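## Task

Put the blue block on the table lying flat, fully within the teal rectangle with no part extending beyond its border. The block may touch the table or anything on it only while most of it is above its starting rectangle or above the teal rectangle; any other contact is a failure. It does not count if the block stays in place at the end only because the robot is holding it.

## Robot and tools

Robot: two arms, left_arm and right_arm, each with a parallel two-finger gripper. Joint ranges (rad, base to gripper): waist -6.283 to 6.283, shoulder -2.059 to 2.094, elbow -3.927 to 0.192, forearm roll -6.283 to 6.283, wrist pitch -1.693 to 3.142, wrist roll -6.283 to 6.283. Load limits (N m): waist 45.5, shoulder 45.5, elbow 27.3, forearm roll 27.3, wrist pitch 18.2, wrist roll 18.2; a carried object adds to the load.

Frames. Results report poses in a shared scene frame: origin on the tabletop midway between the arms, +x out over the table, +z up, left_arm toward +y. The arm names are not image sides. Commands, however, are given in each gripper's own axes: its fingers point along its +z, and they open and close along its y. end_effector_position is the spot between the pads when closed, about 2 cm short of the fingertips; closing pushes the tips roughly 10 mm further along +z. Reported hand positions can be slightly off, more so at long reach.

The 14-number row (used by execute_actions and move): one flat list covering both arms, left_arm first then right_arm, each as dx, dy, dz, rx, ry, rz, opening. All values lie in [-1, 1]. The first six are an offset, not a pose: they are measured in that gripper's own axes from its pose in the most recent result that showed it (before any such result in the scene, and for later calls within the same reply, from where the robot is when the action begins). Scale: 1.0 equals 0.6 m of translation or 180 degrees; rx, ry, rz form a single rotation vector. Opening is absolute: +1 fully open (0.084 m), -1 closed. Zero offsets are not a pause; they pull the arm back to the reference pose. To keep an arm still, give it the offset back to where it should be in a reply's first call and zeros afterwards, plus the opening it should keep.

execute_actions: argument actions holds at most one item, plus optional pictures (boolean, cameras included by default). Empty list: just returns the state. An item with rows (1 to 15 rows) and steps (1 to 15, default 15) runs that many control steps of 1/30 s; each row is measured from the same reference pose, not chained, and the last row repeats if rows run out. An item with only steps (up to 300) is a wait counted from the previous result. A rejected call sends nothing.

move: target is one 14-number row as above; speed is the path top speed in m/s, 0.002 to 0.5, default 0.25, with rotation capped at twice that in rad/s. Both grippers follow straight paths that finish together, lasting 0.5 to 10 s (cut off at 10 s). Openings are sent at the start. Paths ignore obstacles and the other arm; grippers lag, can drift, and may exceed speed, especially with an arm nearly stretched. Faster contact hits harder, and aiming deeper past a contact presses harder. The result adds a move: line giving the ending (done, off_target, moving, held, fault) and any limits (paced: the pose was clipped; held: a check blocked steps, after which the arm may surge). Each gripper's distance to its target is listed.

wait: seconds from 0 to 10; sends nothing new.

zoom_image: camera is one of cam_high, cam_low, cam_left_wrist, cam_right_wrist (all 672x504); region [x0, y0, x1, y1] in pixels from the top-left, no larger than 504 by 504.

finished_scene: scene is the number of the current scene; ends and grades it irreversibly, then the next task appears. The goal must hold at that moment without the robot supporting the block.

Control behaviour: each step the commanded pose is clipped to within 70 mm and 16 degrees of the measured pose; damped inverse kinematics favours position over orientation. Joints move at most 3.14 rad/s and take 0.16 s to reach that. After an action ends, an arm only continues to its last clipped pose, so check the result and send the remainder. The Hand target line shows where each gripper is being driven. The simulation keeps running while you think, so waits include that elapsed time.

Result lines: pose, quaternion (wxyz) and velocities per arm; grip_measured is the finger opening on the command scale; HELD marks steps where the command was partly or wholly not sent; pose unreachable means a clearance check altered or blocked an arm's command; MOTOR HOT appears from 65 C, and an OVER-TEMPERATURE FAULT brakes that arm at 80 C until it cools. A TORQUE FAULT (joint load limit reached) backs off the joint, freezes that arm for 10 s and drops the rest of the call.

Gripping: command an opening well under grip_measured to hold; the lower, the firmer (about 24 N per pad max for objects up to about 6 cm). Fast closes squeeze harder. Resending grip_measured gives only light pressure, weaker for wide parts.

Avoid: dropping or slamming blocks, dragging them across the table outside the allowed regions, hard pushes, arms colliding or pressing each other, knocking anything off the table, and long heavy holds that heat motors. Loose objects may occasionally be nudged by an outside disturbance, so verify placement before ending.

Each tool is called after "Emit:" as name([rows], argument=value, ...), one row to a line, values as JSON.

## Session

Emit:
execute_actions(actions=[])

Scene clock: 0.00 s of 4300.00 s.
left_arm: end_effector_position=(+0.3000, +0.0108, +0.1757) grip_measured=+1.00 end_effector_quat_wxyz=(-0.186, -0.250, +0.863, -0.398) end_effector_velocity=(-0.000, -0.001, +0.000) end_effector_angular_velocity=(-0.002, +0.003, -0.000) | right_arm: end_effector_position=(+0.3163, -0.4620, +0.2236) grip_measured=+1.00 end_effector_quat_wxyz=(+0.187, +0.790, -0.550, +0.196) end_effector_velocity=(-0.001, -0.000, -0.000) end_effector_angular_velocity=(-0.000, +0.001, -0.002)
Joint positions: left_arm=[-0.528 -0.104 -0.664 -1.259  0.899  3.     0.084] | right_arm=[-0.114 -0.751 -0.385 -0.612  1.043  1.4    0.084]
Joint velocities: left_arm=[ 0.     0.    -0.001 -0.002  0.003 -0.001 -0.   ] | right_arm=[-0.001 -0.     0.    -0.     0.002  0.001  0.   ]
Motor temperatures (°C, as the motors report them): left_arm=[40 41 42 48 41 38] | right_arm=[44 39 42 42 45 44]
Hand target (left_arm): +0.300, +0.011, +0.176; -0.186, -0.250, +0.863, -0.398
Hand target (right_arm): +0.316, -0.462, +0.224; +0.187, +0.790, -0.550, +0.196

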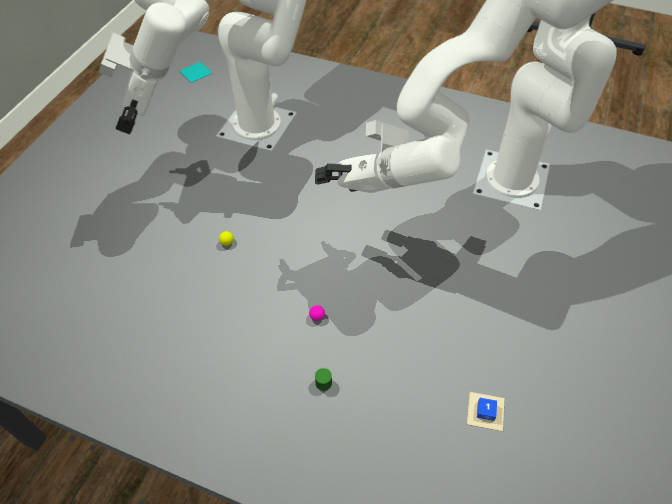

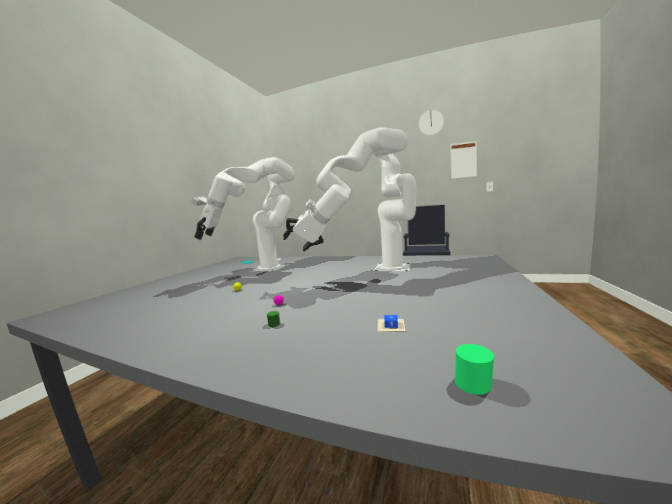

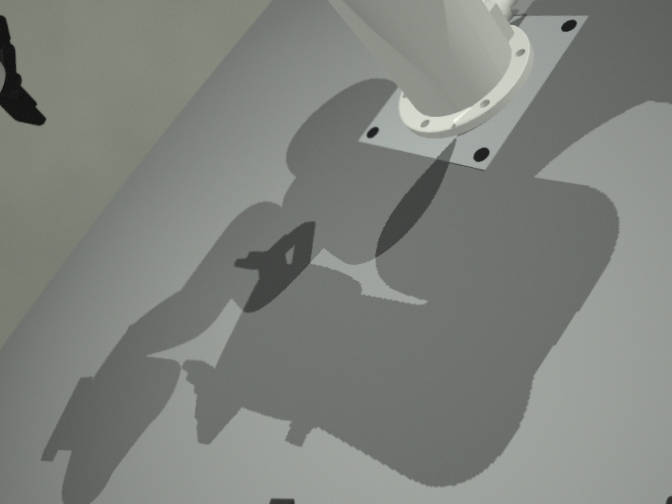

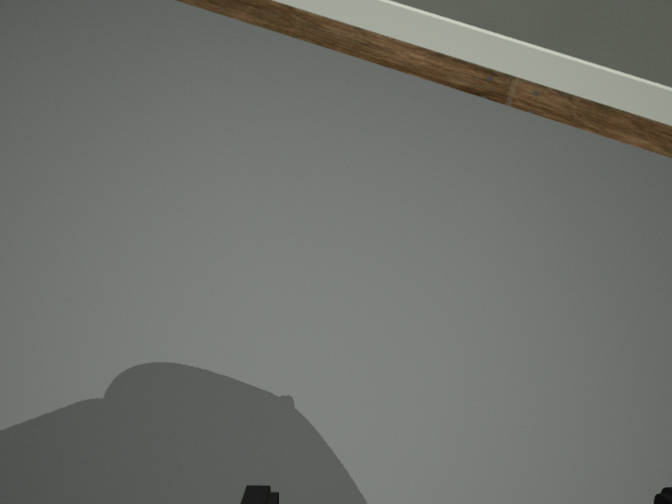

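Emit:
zoom_image(camera="cam_high", region=[440, 375, 540, 450])

Emit:
zoom_image(camera="cam_low", region=[360, 300, 420, 345])

Emit:
zoom_image(camera="cam_high", region=[90, 20, 310, 185])

Region (440, 375, 540, 450) of cam_high's 672x504 image, scaled by 5.040, with more detail than that image has; it fills the top 378 rows of this view, and the rest is white.

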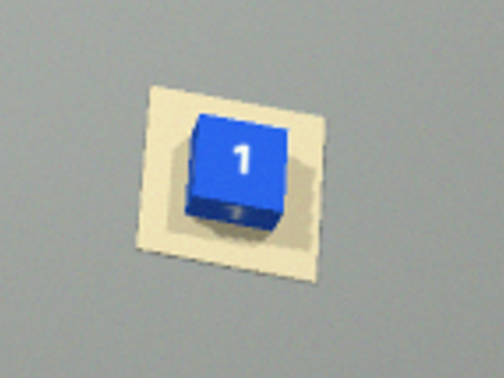

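Region (360, 300, 420, 345) of cam_low's 672x504 image, scaled by 8.400, with more detail than that image has; it fills the top 378 rows of this view, and the rest is white.

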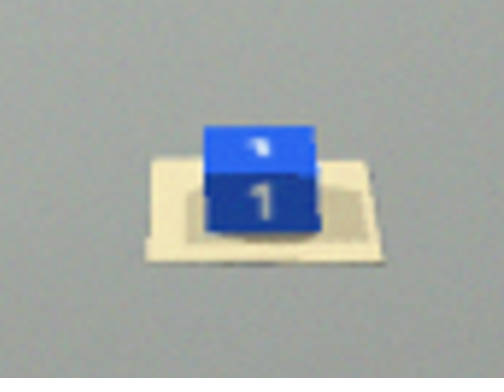

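Region (90, 20, 310, 185) of cam_high's 672x504 image, scaled by 2.291, with more detail than that image has; it fills the top 378 rows of this view, and the rest is white.

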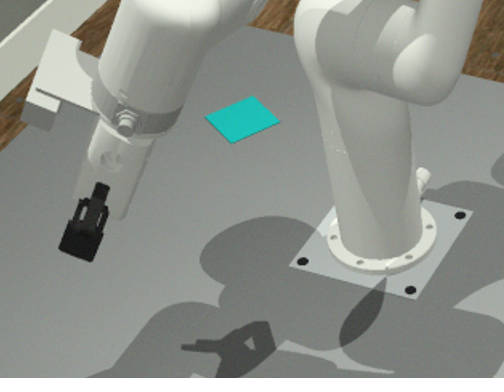

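Emit:
move(target=[-0.5575,0.0672,-0.6023,-0.2563,-0.1394,0.1308,1,-0.152,-0.14,-0.105,0.1693,-0.1031,-0.5385,1], speed=0.35)

Scene clock: 99.43 s of 4300.00 s.
left_arm: end_effector_position=(+0.5903, +0.4089, +0.2000) grip_measured=+1.00 end_effector_quat_wxyz=(-0.000, -0.060, +0.998, -0.001) end_effector_velocity=(+0.001, +0.002, -0.000) end_effector_angular_velocity=(+0.002, +0.002, -0.001) | right_arm: end_effector_position=(+0.3601, -0.3302, +0.2238) grip_measured=+1.00 end_effector_quat_wxyz=(+0.000, +0.966, +0.259, +0.001) end_effector_velocity=(+0.000, +0.000, +0.000) end_effector_angular_velocity=(+0.001, +0.003, +0.005)
Joint positions: left_arm=[ 0.074  0.509 -1.749 -0.001  1.241  3.134  0.084] | right_arm=[-0.015 -0.499 -0.657 -0.     1.153 -0.531  0.084]
Joint velocities: left_arm=[ 0.001  0.006 -0.01   0.003  0.006  0.002  0.   ] | right_arm=[ 0.     0.003 -0.003  0.001  0.003 -0.005  0.   ]
Motor temperatures (°C, as the motors report them): left_arm=[40 43 57 49 41 38] | right_arm=[44 39 63 42 46 44]
Hand target (left_arm): +0.590, +0.409, +0.200; -0.000, -0.060, +0.998, -0.000
Hand target (right_arm): +0.360, -0.330, +0.224; +0.000, +0.966, +0.259, +0.001
Off the commanded pose (left_arm): 0.001 m, 0 deg.
Off the commanded pose (right_arm): 0.001 m, 0 deg.
After step 90, 93.27 s passed at rest.
move: done

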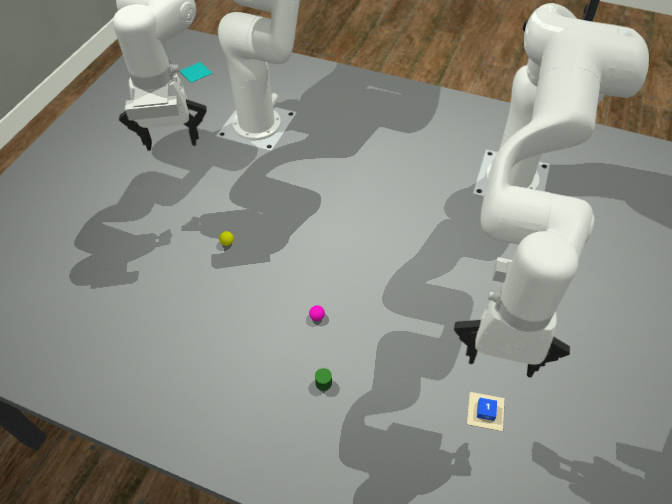

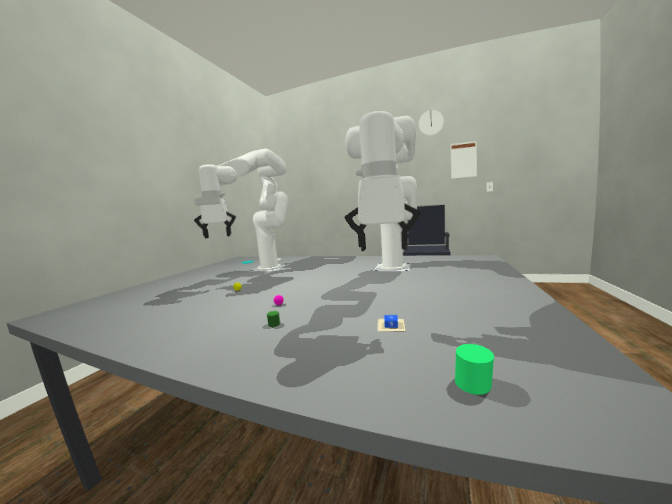

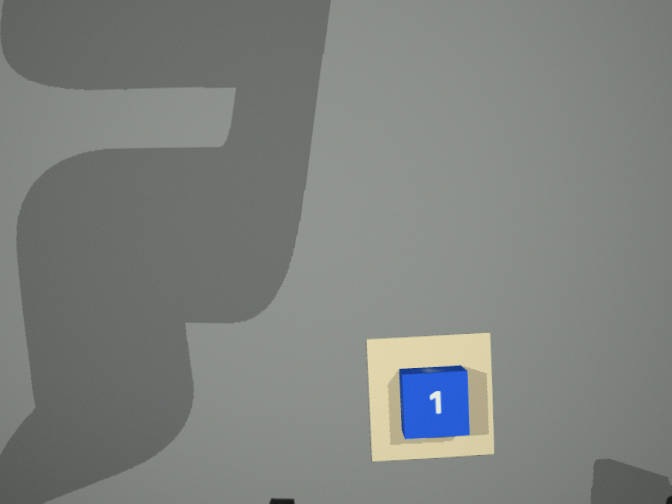

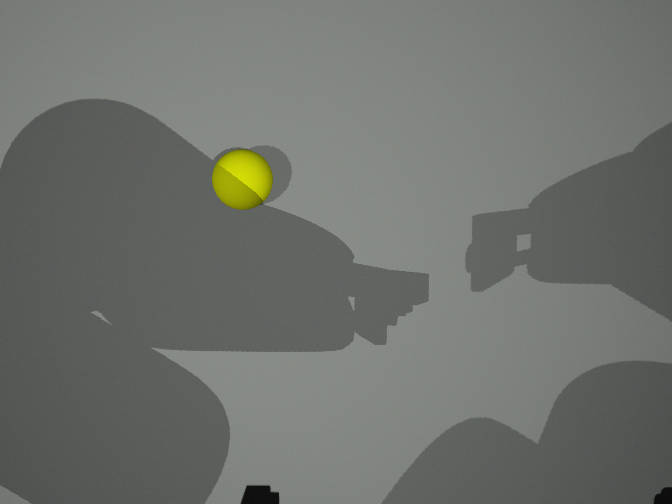

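Emit:
move(target=[-0.007,0.025,0.17,0,0,-0.017,1,0.132,-0.328,0.073,0.2595,0.4496,-0.2595,1], speed=0.35)

Scene clock: 118.03 s of 4300.00 s.
left_arm: end_effector_position=(+0.5925, +0.4244, +0.0982) grip_measured=+1.00 end_effector_quat_wxyz=(-0.000, -0.087, +0.996, -0.000) end_effector_velocity=(-0.001, -0.000, -0.002) end_effector_angular_velocity=(-0.000, +0.004, -0.001) | right_arm: end_effector_position=(+0.3305, -0.1204, +0.1799) grip_measured=+1.00 end_effector_quat_wxyz=(+0.498, -0.501, -0.501, -0.501) end_effector_velocity=(-0.000, +0.001, -0.000) end_effector_angular_velocity=(+0.006, -0.003, +0.008)
Joint positions: left_arm=[ 0.099  0.616 -1.619 -0.001  1.004  3.105  0.084] | right_arm=[-0.166  0.108 -0.472  1.426  1.623 -2.785  0.084]
Joint velocities: left_arm=[0.    0.002 0.002 0.    0.    0.001 0.   ] | right_arm=[ 0.002  0.012 -0.007 -0.003  0.007 -0.008  0.   ]
Motor temperatures (°C, as the motors report them): left_arm=[40 46 59 49 41 38] | right_arm=[44 39 63 42 46 44]
Hand target (left_arm): +0.592, +0.424, +0.098; -0.000, -0.087, +0.996, -0.000
Hand target (right_arm): +0.330, -0.120, +0.180; +0.498, -0.500, -0.500, -0.501
Off the commanded pose (left_arm): 0.000 m, 0 deg.
Off the commanded pose (right_arm): 0.000 m, 0 deg.
After step 90, 12.40 s passed at rest.
move: done

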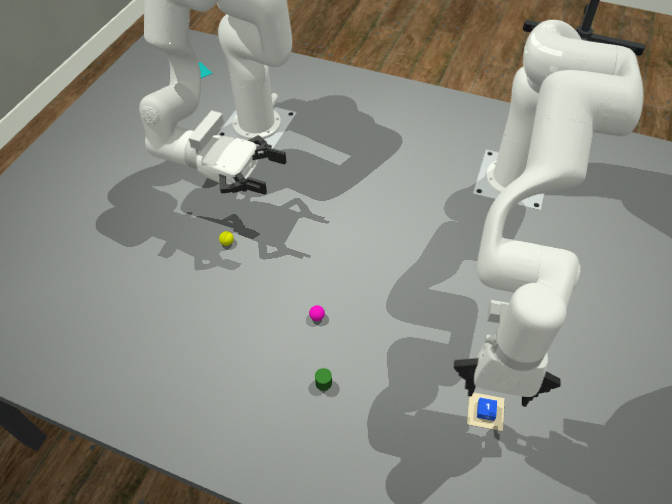

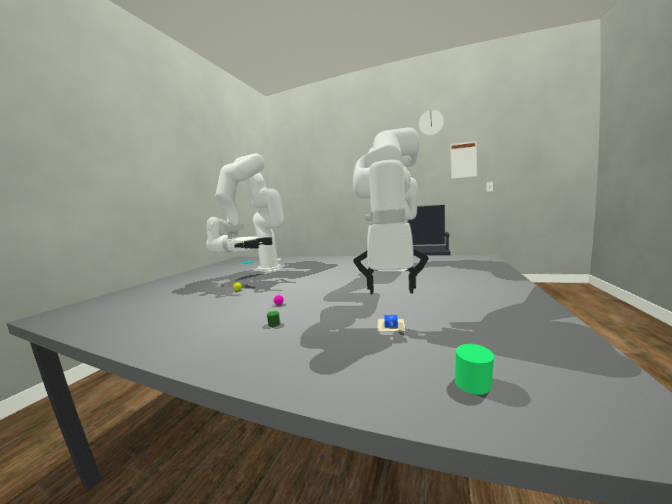

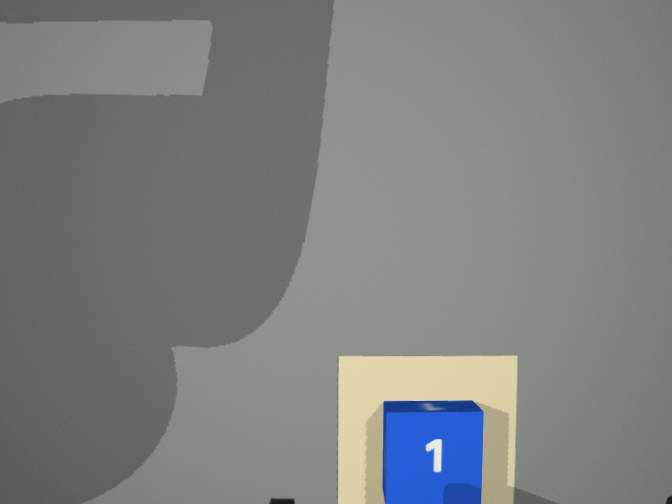

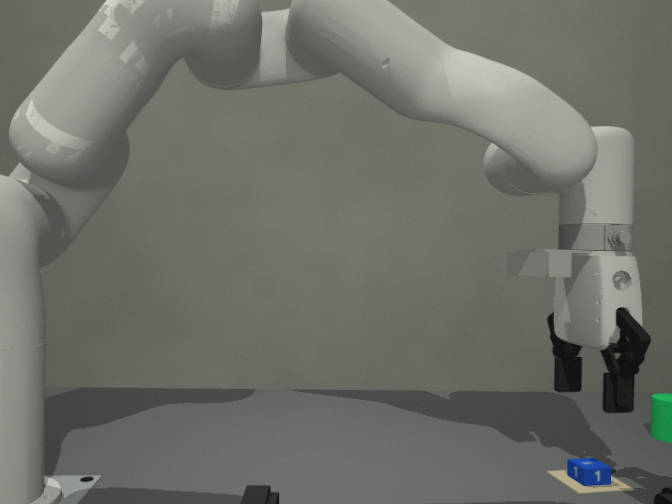

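Emit:
move(target=[0,0.002,0.118,0,0,0,0.5,0,0,0,0,0,0,1], speed=0.12)

Emit:
zoom_image(camera="cam_right_wrist", region=[512, 384, 672, 504])

Emit:
zoom_image(camera="cam_low", region=[350, 285, 430, 345])

Scene clock: 132.37 s of 4300.00 s.
left_arm: end_effector_position=(+0.5925, +0.4257, +0.0282) grip_measured=+0.49 end_effector_quat_wxyz=(+0.001, -0.087, +0.996, -0.000) end_effector_velocity=(-0.001, -0.000, -0.004) end_effector_angular_velocity=(-0.001, +0.005, +0.000) | right_arm: end_effector_position=(+0.3305, -0.1204, +0.1799) grip_measured=+1.00 end_effector_quat_wxyz=(+0.498, -0.501, -0.501, -0.501) end_effector_velocity=(-0.000, +0.000, -0.000) end_effector_angular_velocity=(+0.000, +0.000, +0.001)
Joint positions: left_arm=[ 0.101  0.724 -1.583 -0.001  0.858  3.107  0.065] | right_arm=[-0.166  0.108 -0.472  1.426  1.623 -2.785  0.084]
Joint velocities: left_arm=[ 0.     0.006  0.002 -0.    -0.002  0.     0.   ] | right_arm=[-0.     0.     0.    -0.001  0.    -0.     0.   ]
Motor temperatures (°C, as the motors report them): left_arm=[40 47 59 48 41 38] | right_arm=[44 40 58 42 46 44]
Hand target (left_arm): +0.592, +0.426, +0.027; -0.000, -0.087, +0.996, -0.000
Hand target (right_arm): +0.330, -0.120, +0.180; +0.498, -0.501, -0.501, -0.501
Off the commanded pose (left_arm): 0.001 m, 0 deg.
Off the commanded pose (right_arm): 0.000 m, 0 deg.
After step 90, 10.27 s passed at rest.
move: done

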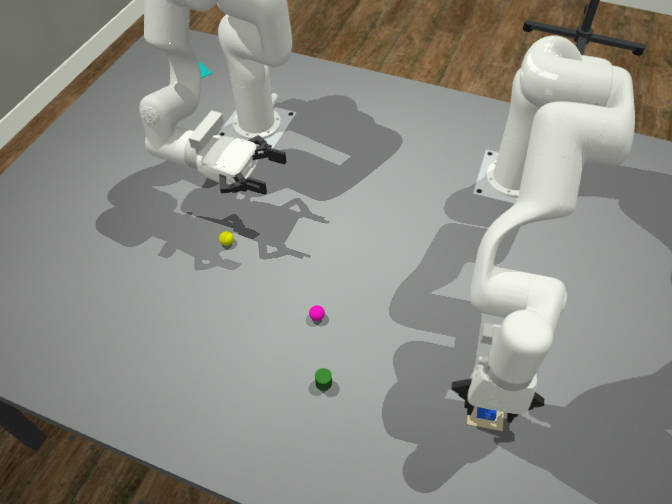

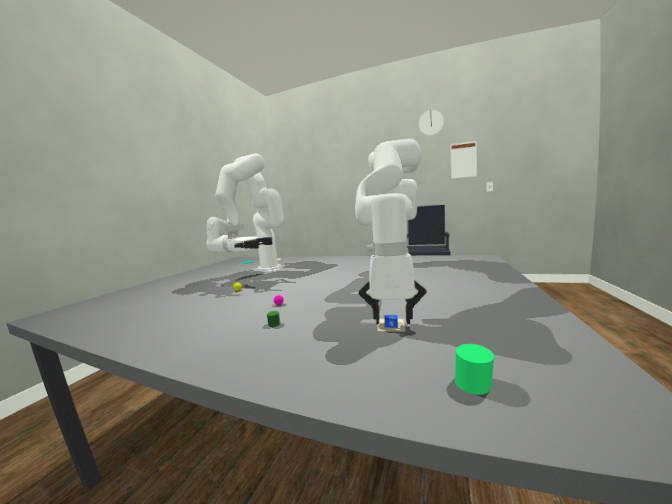

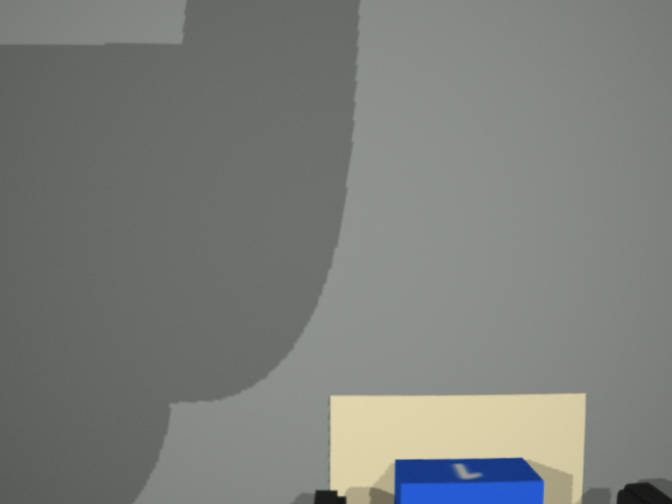

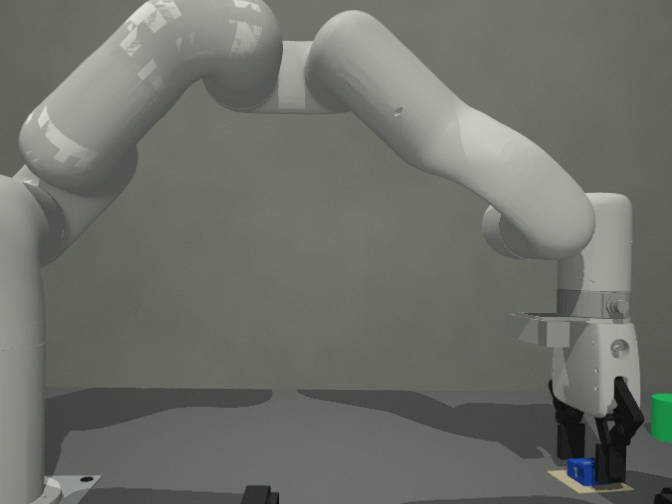

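Region (512, 384, 672, 504) of cam_right_wrist's 672x504 image, scaled by 3.150, with more detail than that image has; it fills the top 378 rows of this view, and the rest is white.

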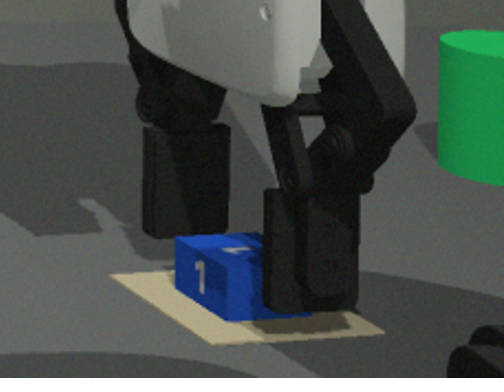

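Region (350, 285, 430, 345) of cam_low's 672x504 image, scaled by 6.300, with more detail than that image has; it fills the top 378 rows of this view, and the rest is white.

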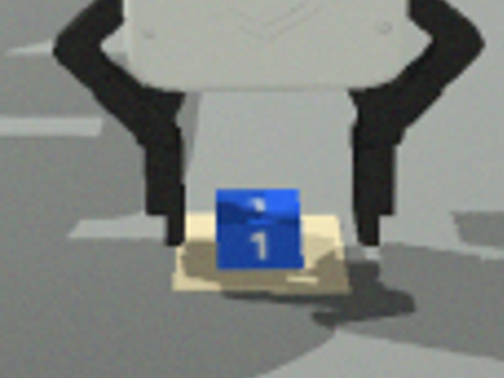

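Emit:
move(target=[0.005,-0.004,0.003,0,0,0,0.1,0,0,0,0,0,0,1], speed=0.05)

Emit:
move(target=[0,0,0,0,0,0,-0.7,0,0,0,0,0,0,1])

Emit:
zoom_image(camera="cam_right_wrist", region=[512, 384, 672, 504])

Emit:
zoom_image(camera="cam_low", region=[350, 285, 430, 345])

Scene clock: 145.47 s of 4300.00 s.
left_arm: end_effector_position=(+0.5900, +0.4229, +0.0264) grip_measured=+0.09 end_effector_quat_wxyz=(+0.000, -0.087, +0.996, -0.000) end_effector_velocity=(-0.000, -0.000, -0.000) end_effector_angular_velocity=(-0.000, -0.001, -0.001) | right_arm: end_effector_position=(+0.3305, -0.1204, +0.1799) grip_measured=+1.00 end_effector_quat_wxyz=(+0.498, -0.501, -0.501, -0.501) end_effector_velocity=(+0.000, -0.000, +0.000) end_effector_angular_velocity=(-0.000, -0.000, +0.000)
Joint positions: left_arm=[ 0.097  0.718 -1.566 -0.001  0.847  3.103  0.048] | right_arm=[-0.166  0.108 -0.472  1.426  1.623 -2.785  0.084]
Joint velocities: left_arm=[-0.001 -0.001  0.004 -0.001 -0.004  0.001 -0.   ] | right_arm=[-0.    -0.    -0.    -0.001 -0.     0.001 -0.   ]
Motor temperatures (°C, as the motors report them): left_arm=[40 47 59 48 41 38] | right_arm=[44 40 55 42 46 44]
Hand target (left_arm): +0.590, +0.423, +0.026; +0.001, -0.087, +0.996, -0.000
Hand target (right_arm): +0.330, -0.120, +0.180; +0.498, -0.501, -0.501, -0.501
Off the commanded pose (left_arm): 0.000 m, 0 deg.
Off the commanded pose (right_arm): 0.000 m, 0 deg.
After step 90, 9.40 s passed at rest.
move: done

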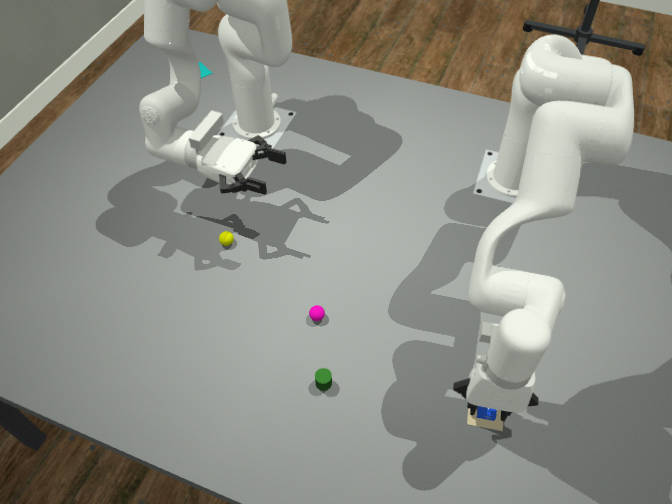

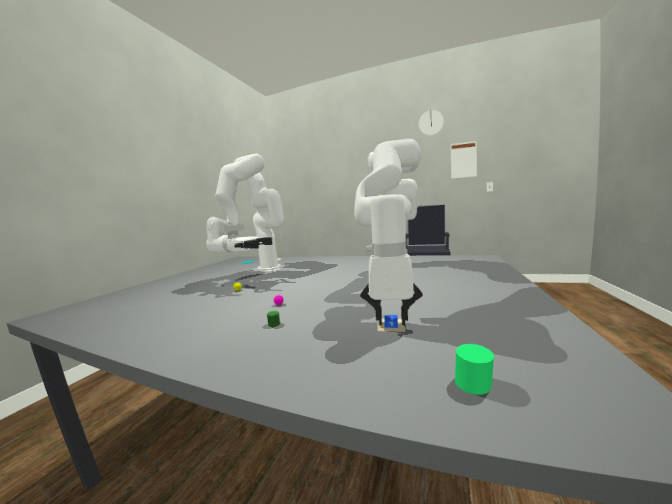

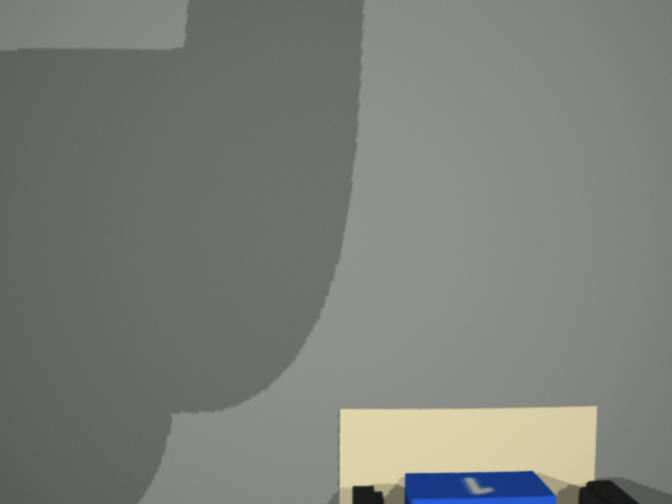

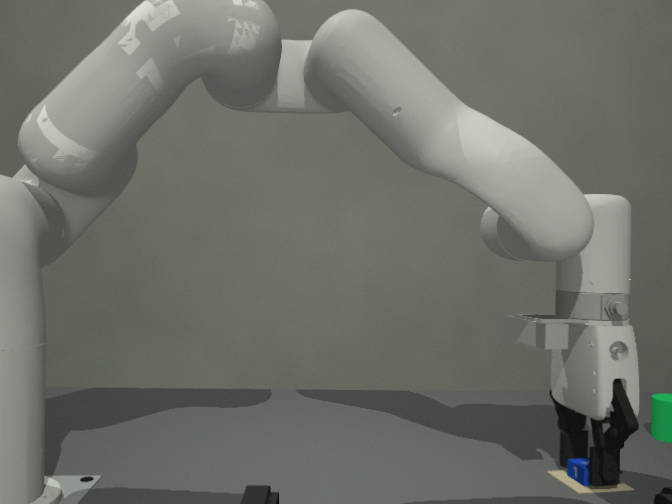

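Scene clock: 145.97 s of 4300.00 s.
left_arm: end_effector_position=(+0.5901, +0.4229, +0.0264) grip_measured=-0.28 end_effector_quat_wxyz=(+0.001, -0.087, +0.996, -0.000) end_effector_velocity=(+0.000, +0.000, +0.001) end_effector_angular_velocity=(+0.000, -0.001, -0.000) | right_arm: end_effector_position=(+0.3305, -0.1204, +0.1799) grip_measured=+1.00 end_effector_quat_wxyz=(+0.498, -0.501, -0.501, -0.501) end_effector_velocity=(-0.001, +0.000, -0.000) end_effector_angular_velocity=(+0.001, +0.003, +0.001)
Joint positions: left_arm=[ 0.097  0.718 -1.566 -0.001  0.847  3.103  0.032] | right_arm=[-0.166  0.108 -0.472  1.426  1.623 -2.785  0.084]
Joint velocities: left_arm=[-0.    -0.001 -0.001 -0.     0.001  0.     0.   ] | right_arm=[ 0.001  0.001  0.002 -0.     0.001 -0.    -0.   ]
Motor temperatures (°C, as the motors report them): left_arm=[40 47 59 48 41 38] | right_arm=[44 40 54 42 46 44]
Hand target (left_arm): +0.590, +0.423, +0.026; +0.000, -0.087, +0.996, -0.000
Hand target (right_arm): +0.330, -0.120, +0.180; +0.498, -0.501, -0.501, -0.501
Off the commanded pose (left_arm): 0.000 m, 0 deg.
Off the commanded pose (right_arm): 0.000 m, 0 deg.
move: done

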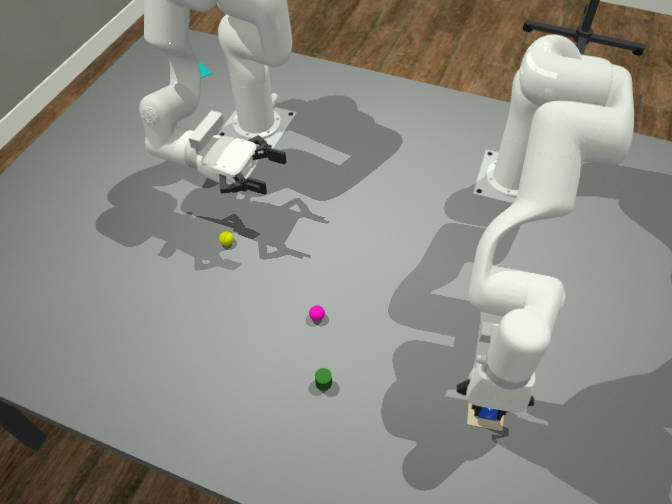

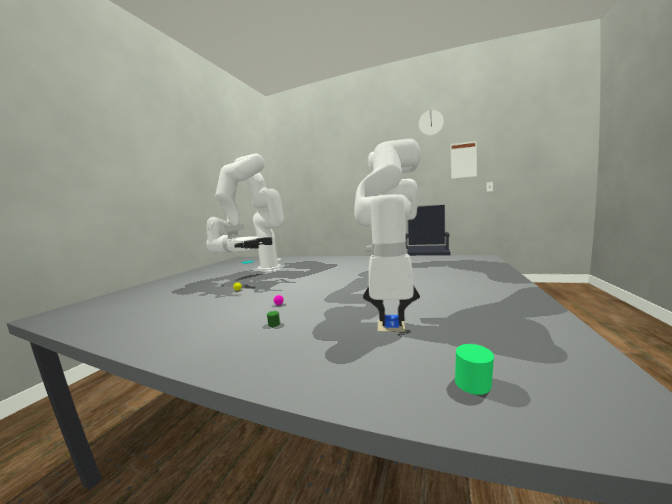

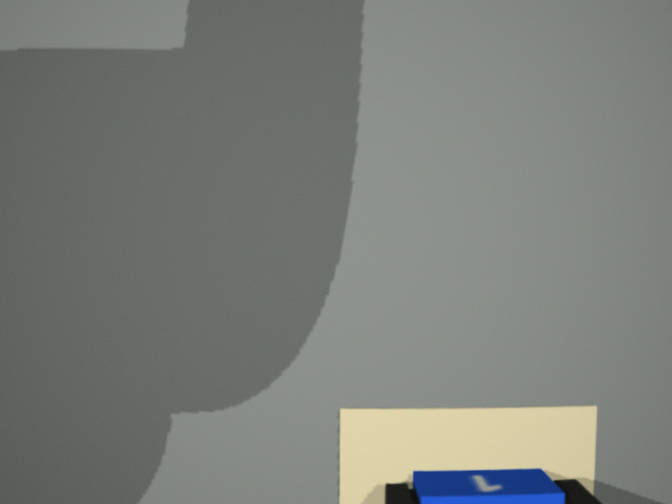

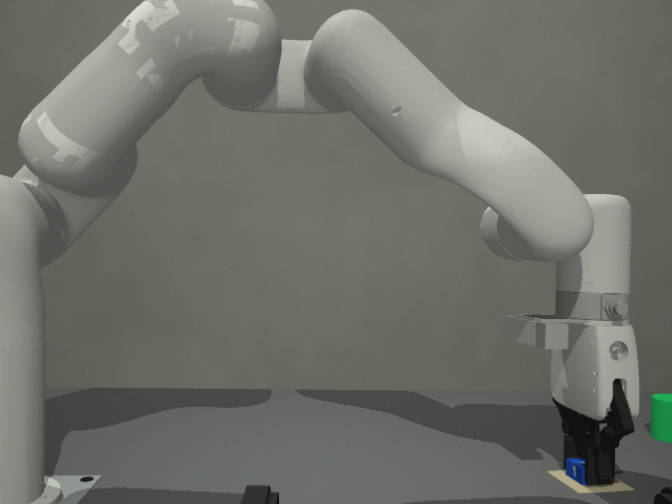

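Region (512, 384, 672, 504) of cam_right_wrist's 672x504 image, scaled by 3.150, with more detail than that image has; it fills the top 378 rows of this view, and the rest is white.

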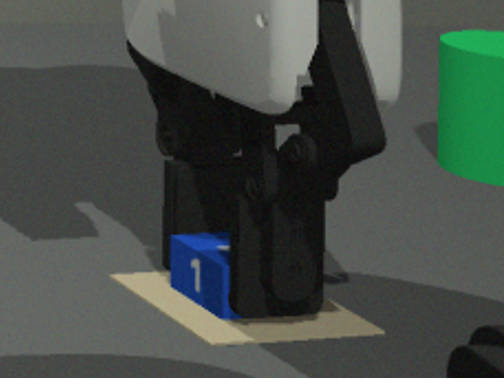

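Region (350, 285, 430, 345) of cam_low's 672x504 image, scaled by 6.300, with more detail than that image has; it fills the top 378 rows of this view, and the rest is white.

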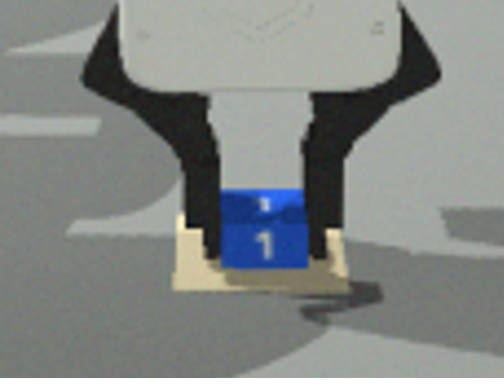

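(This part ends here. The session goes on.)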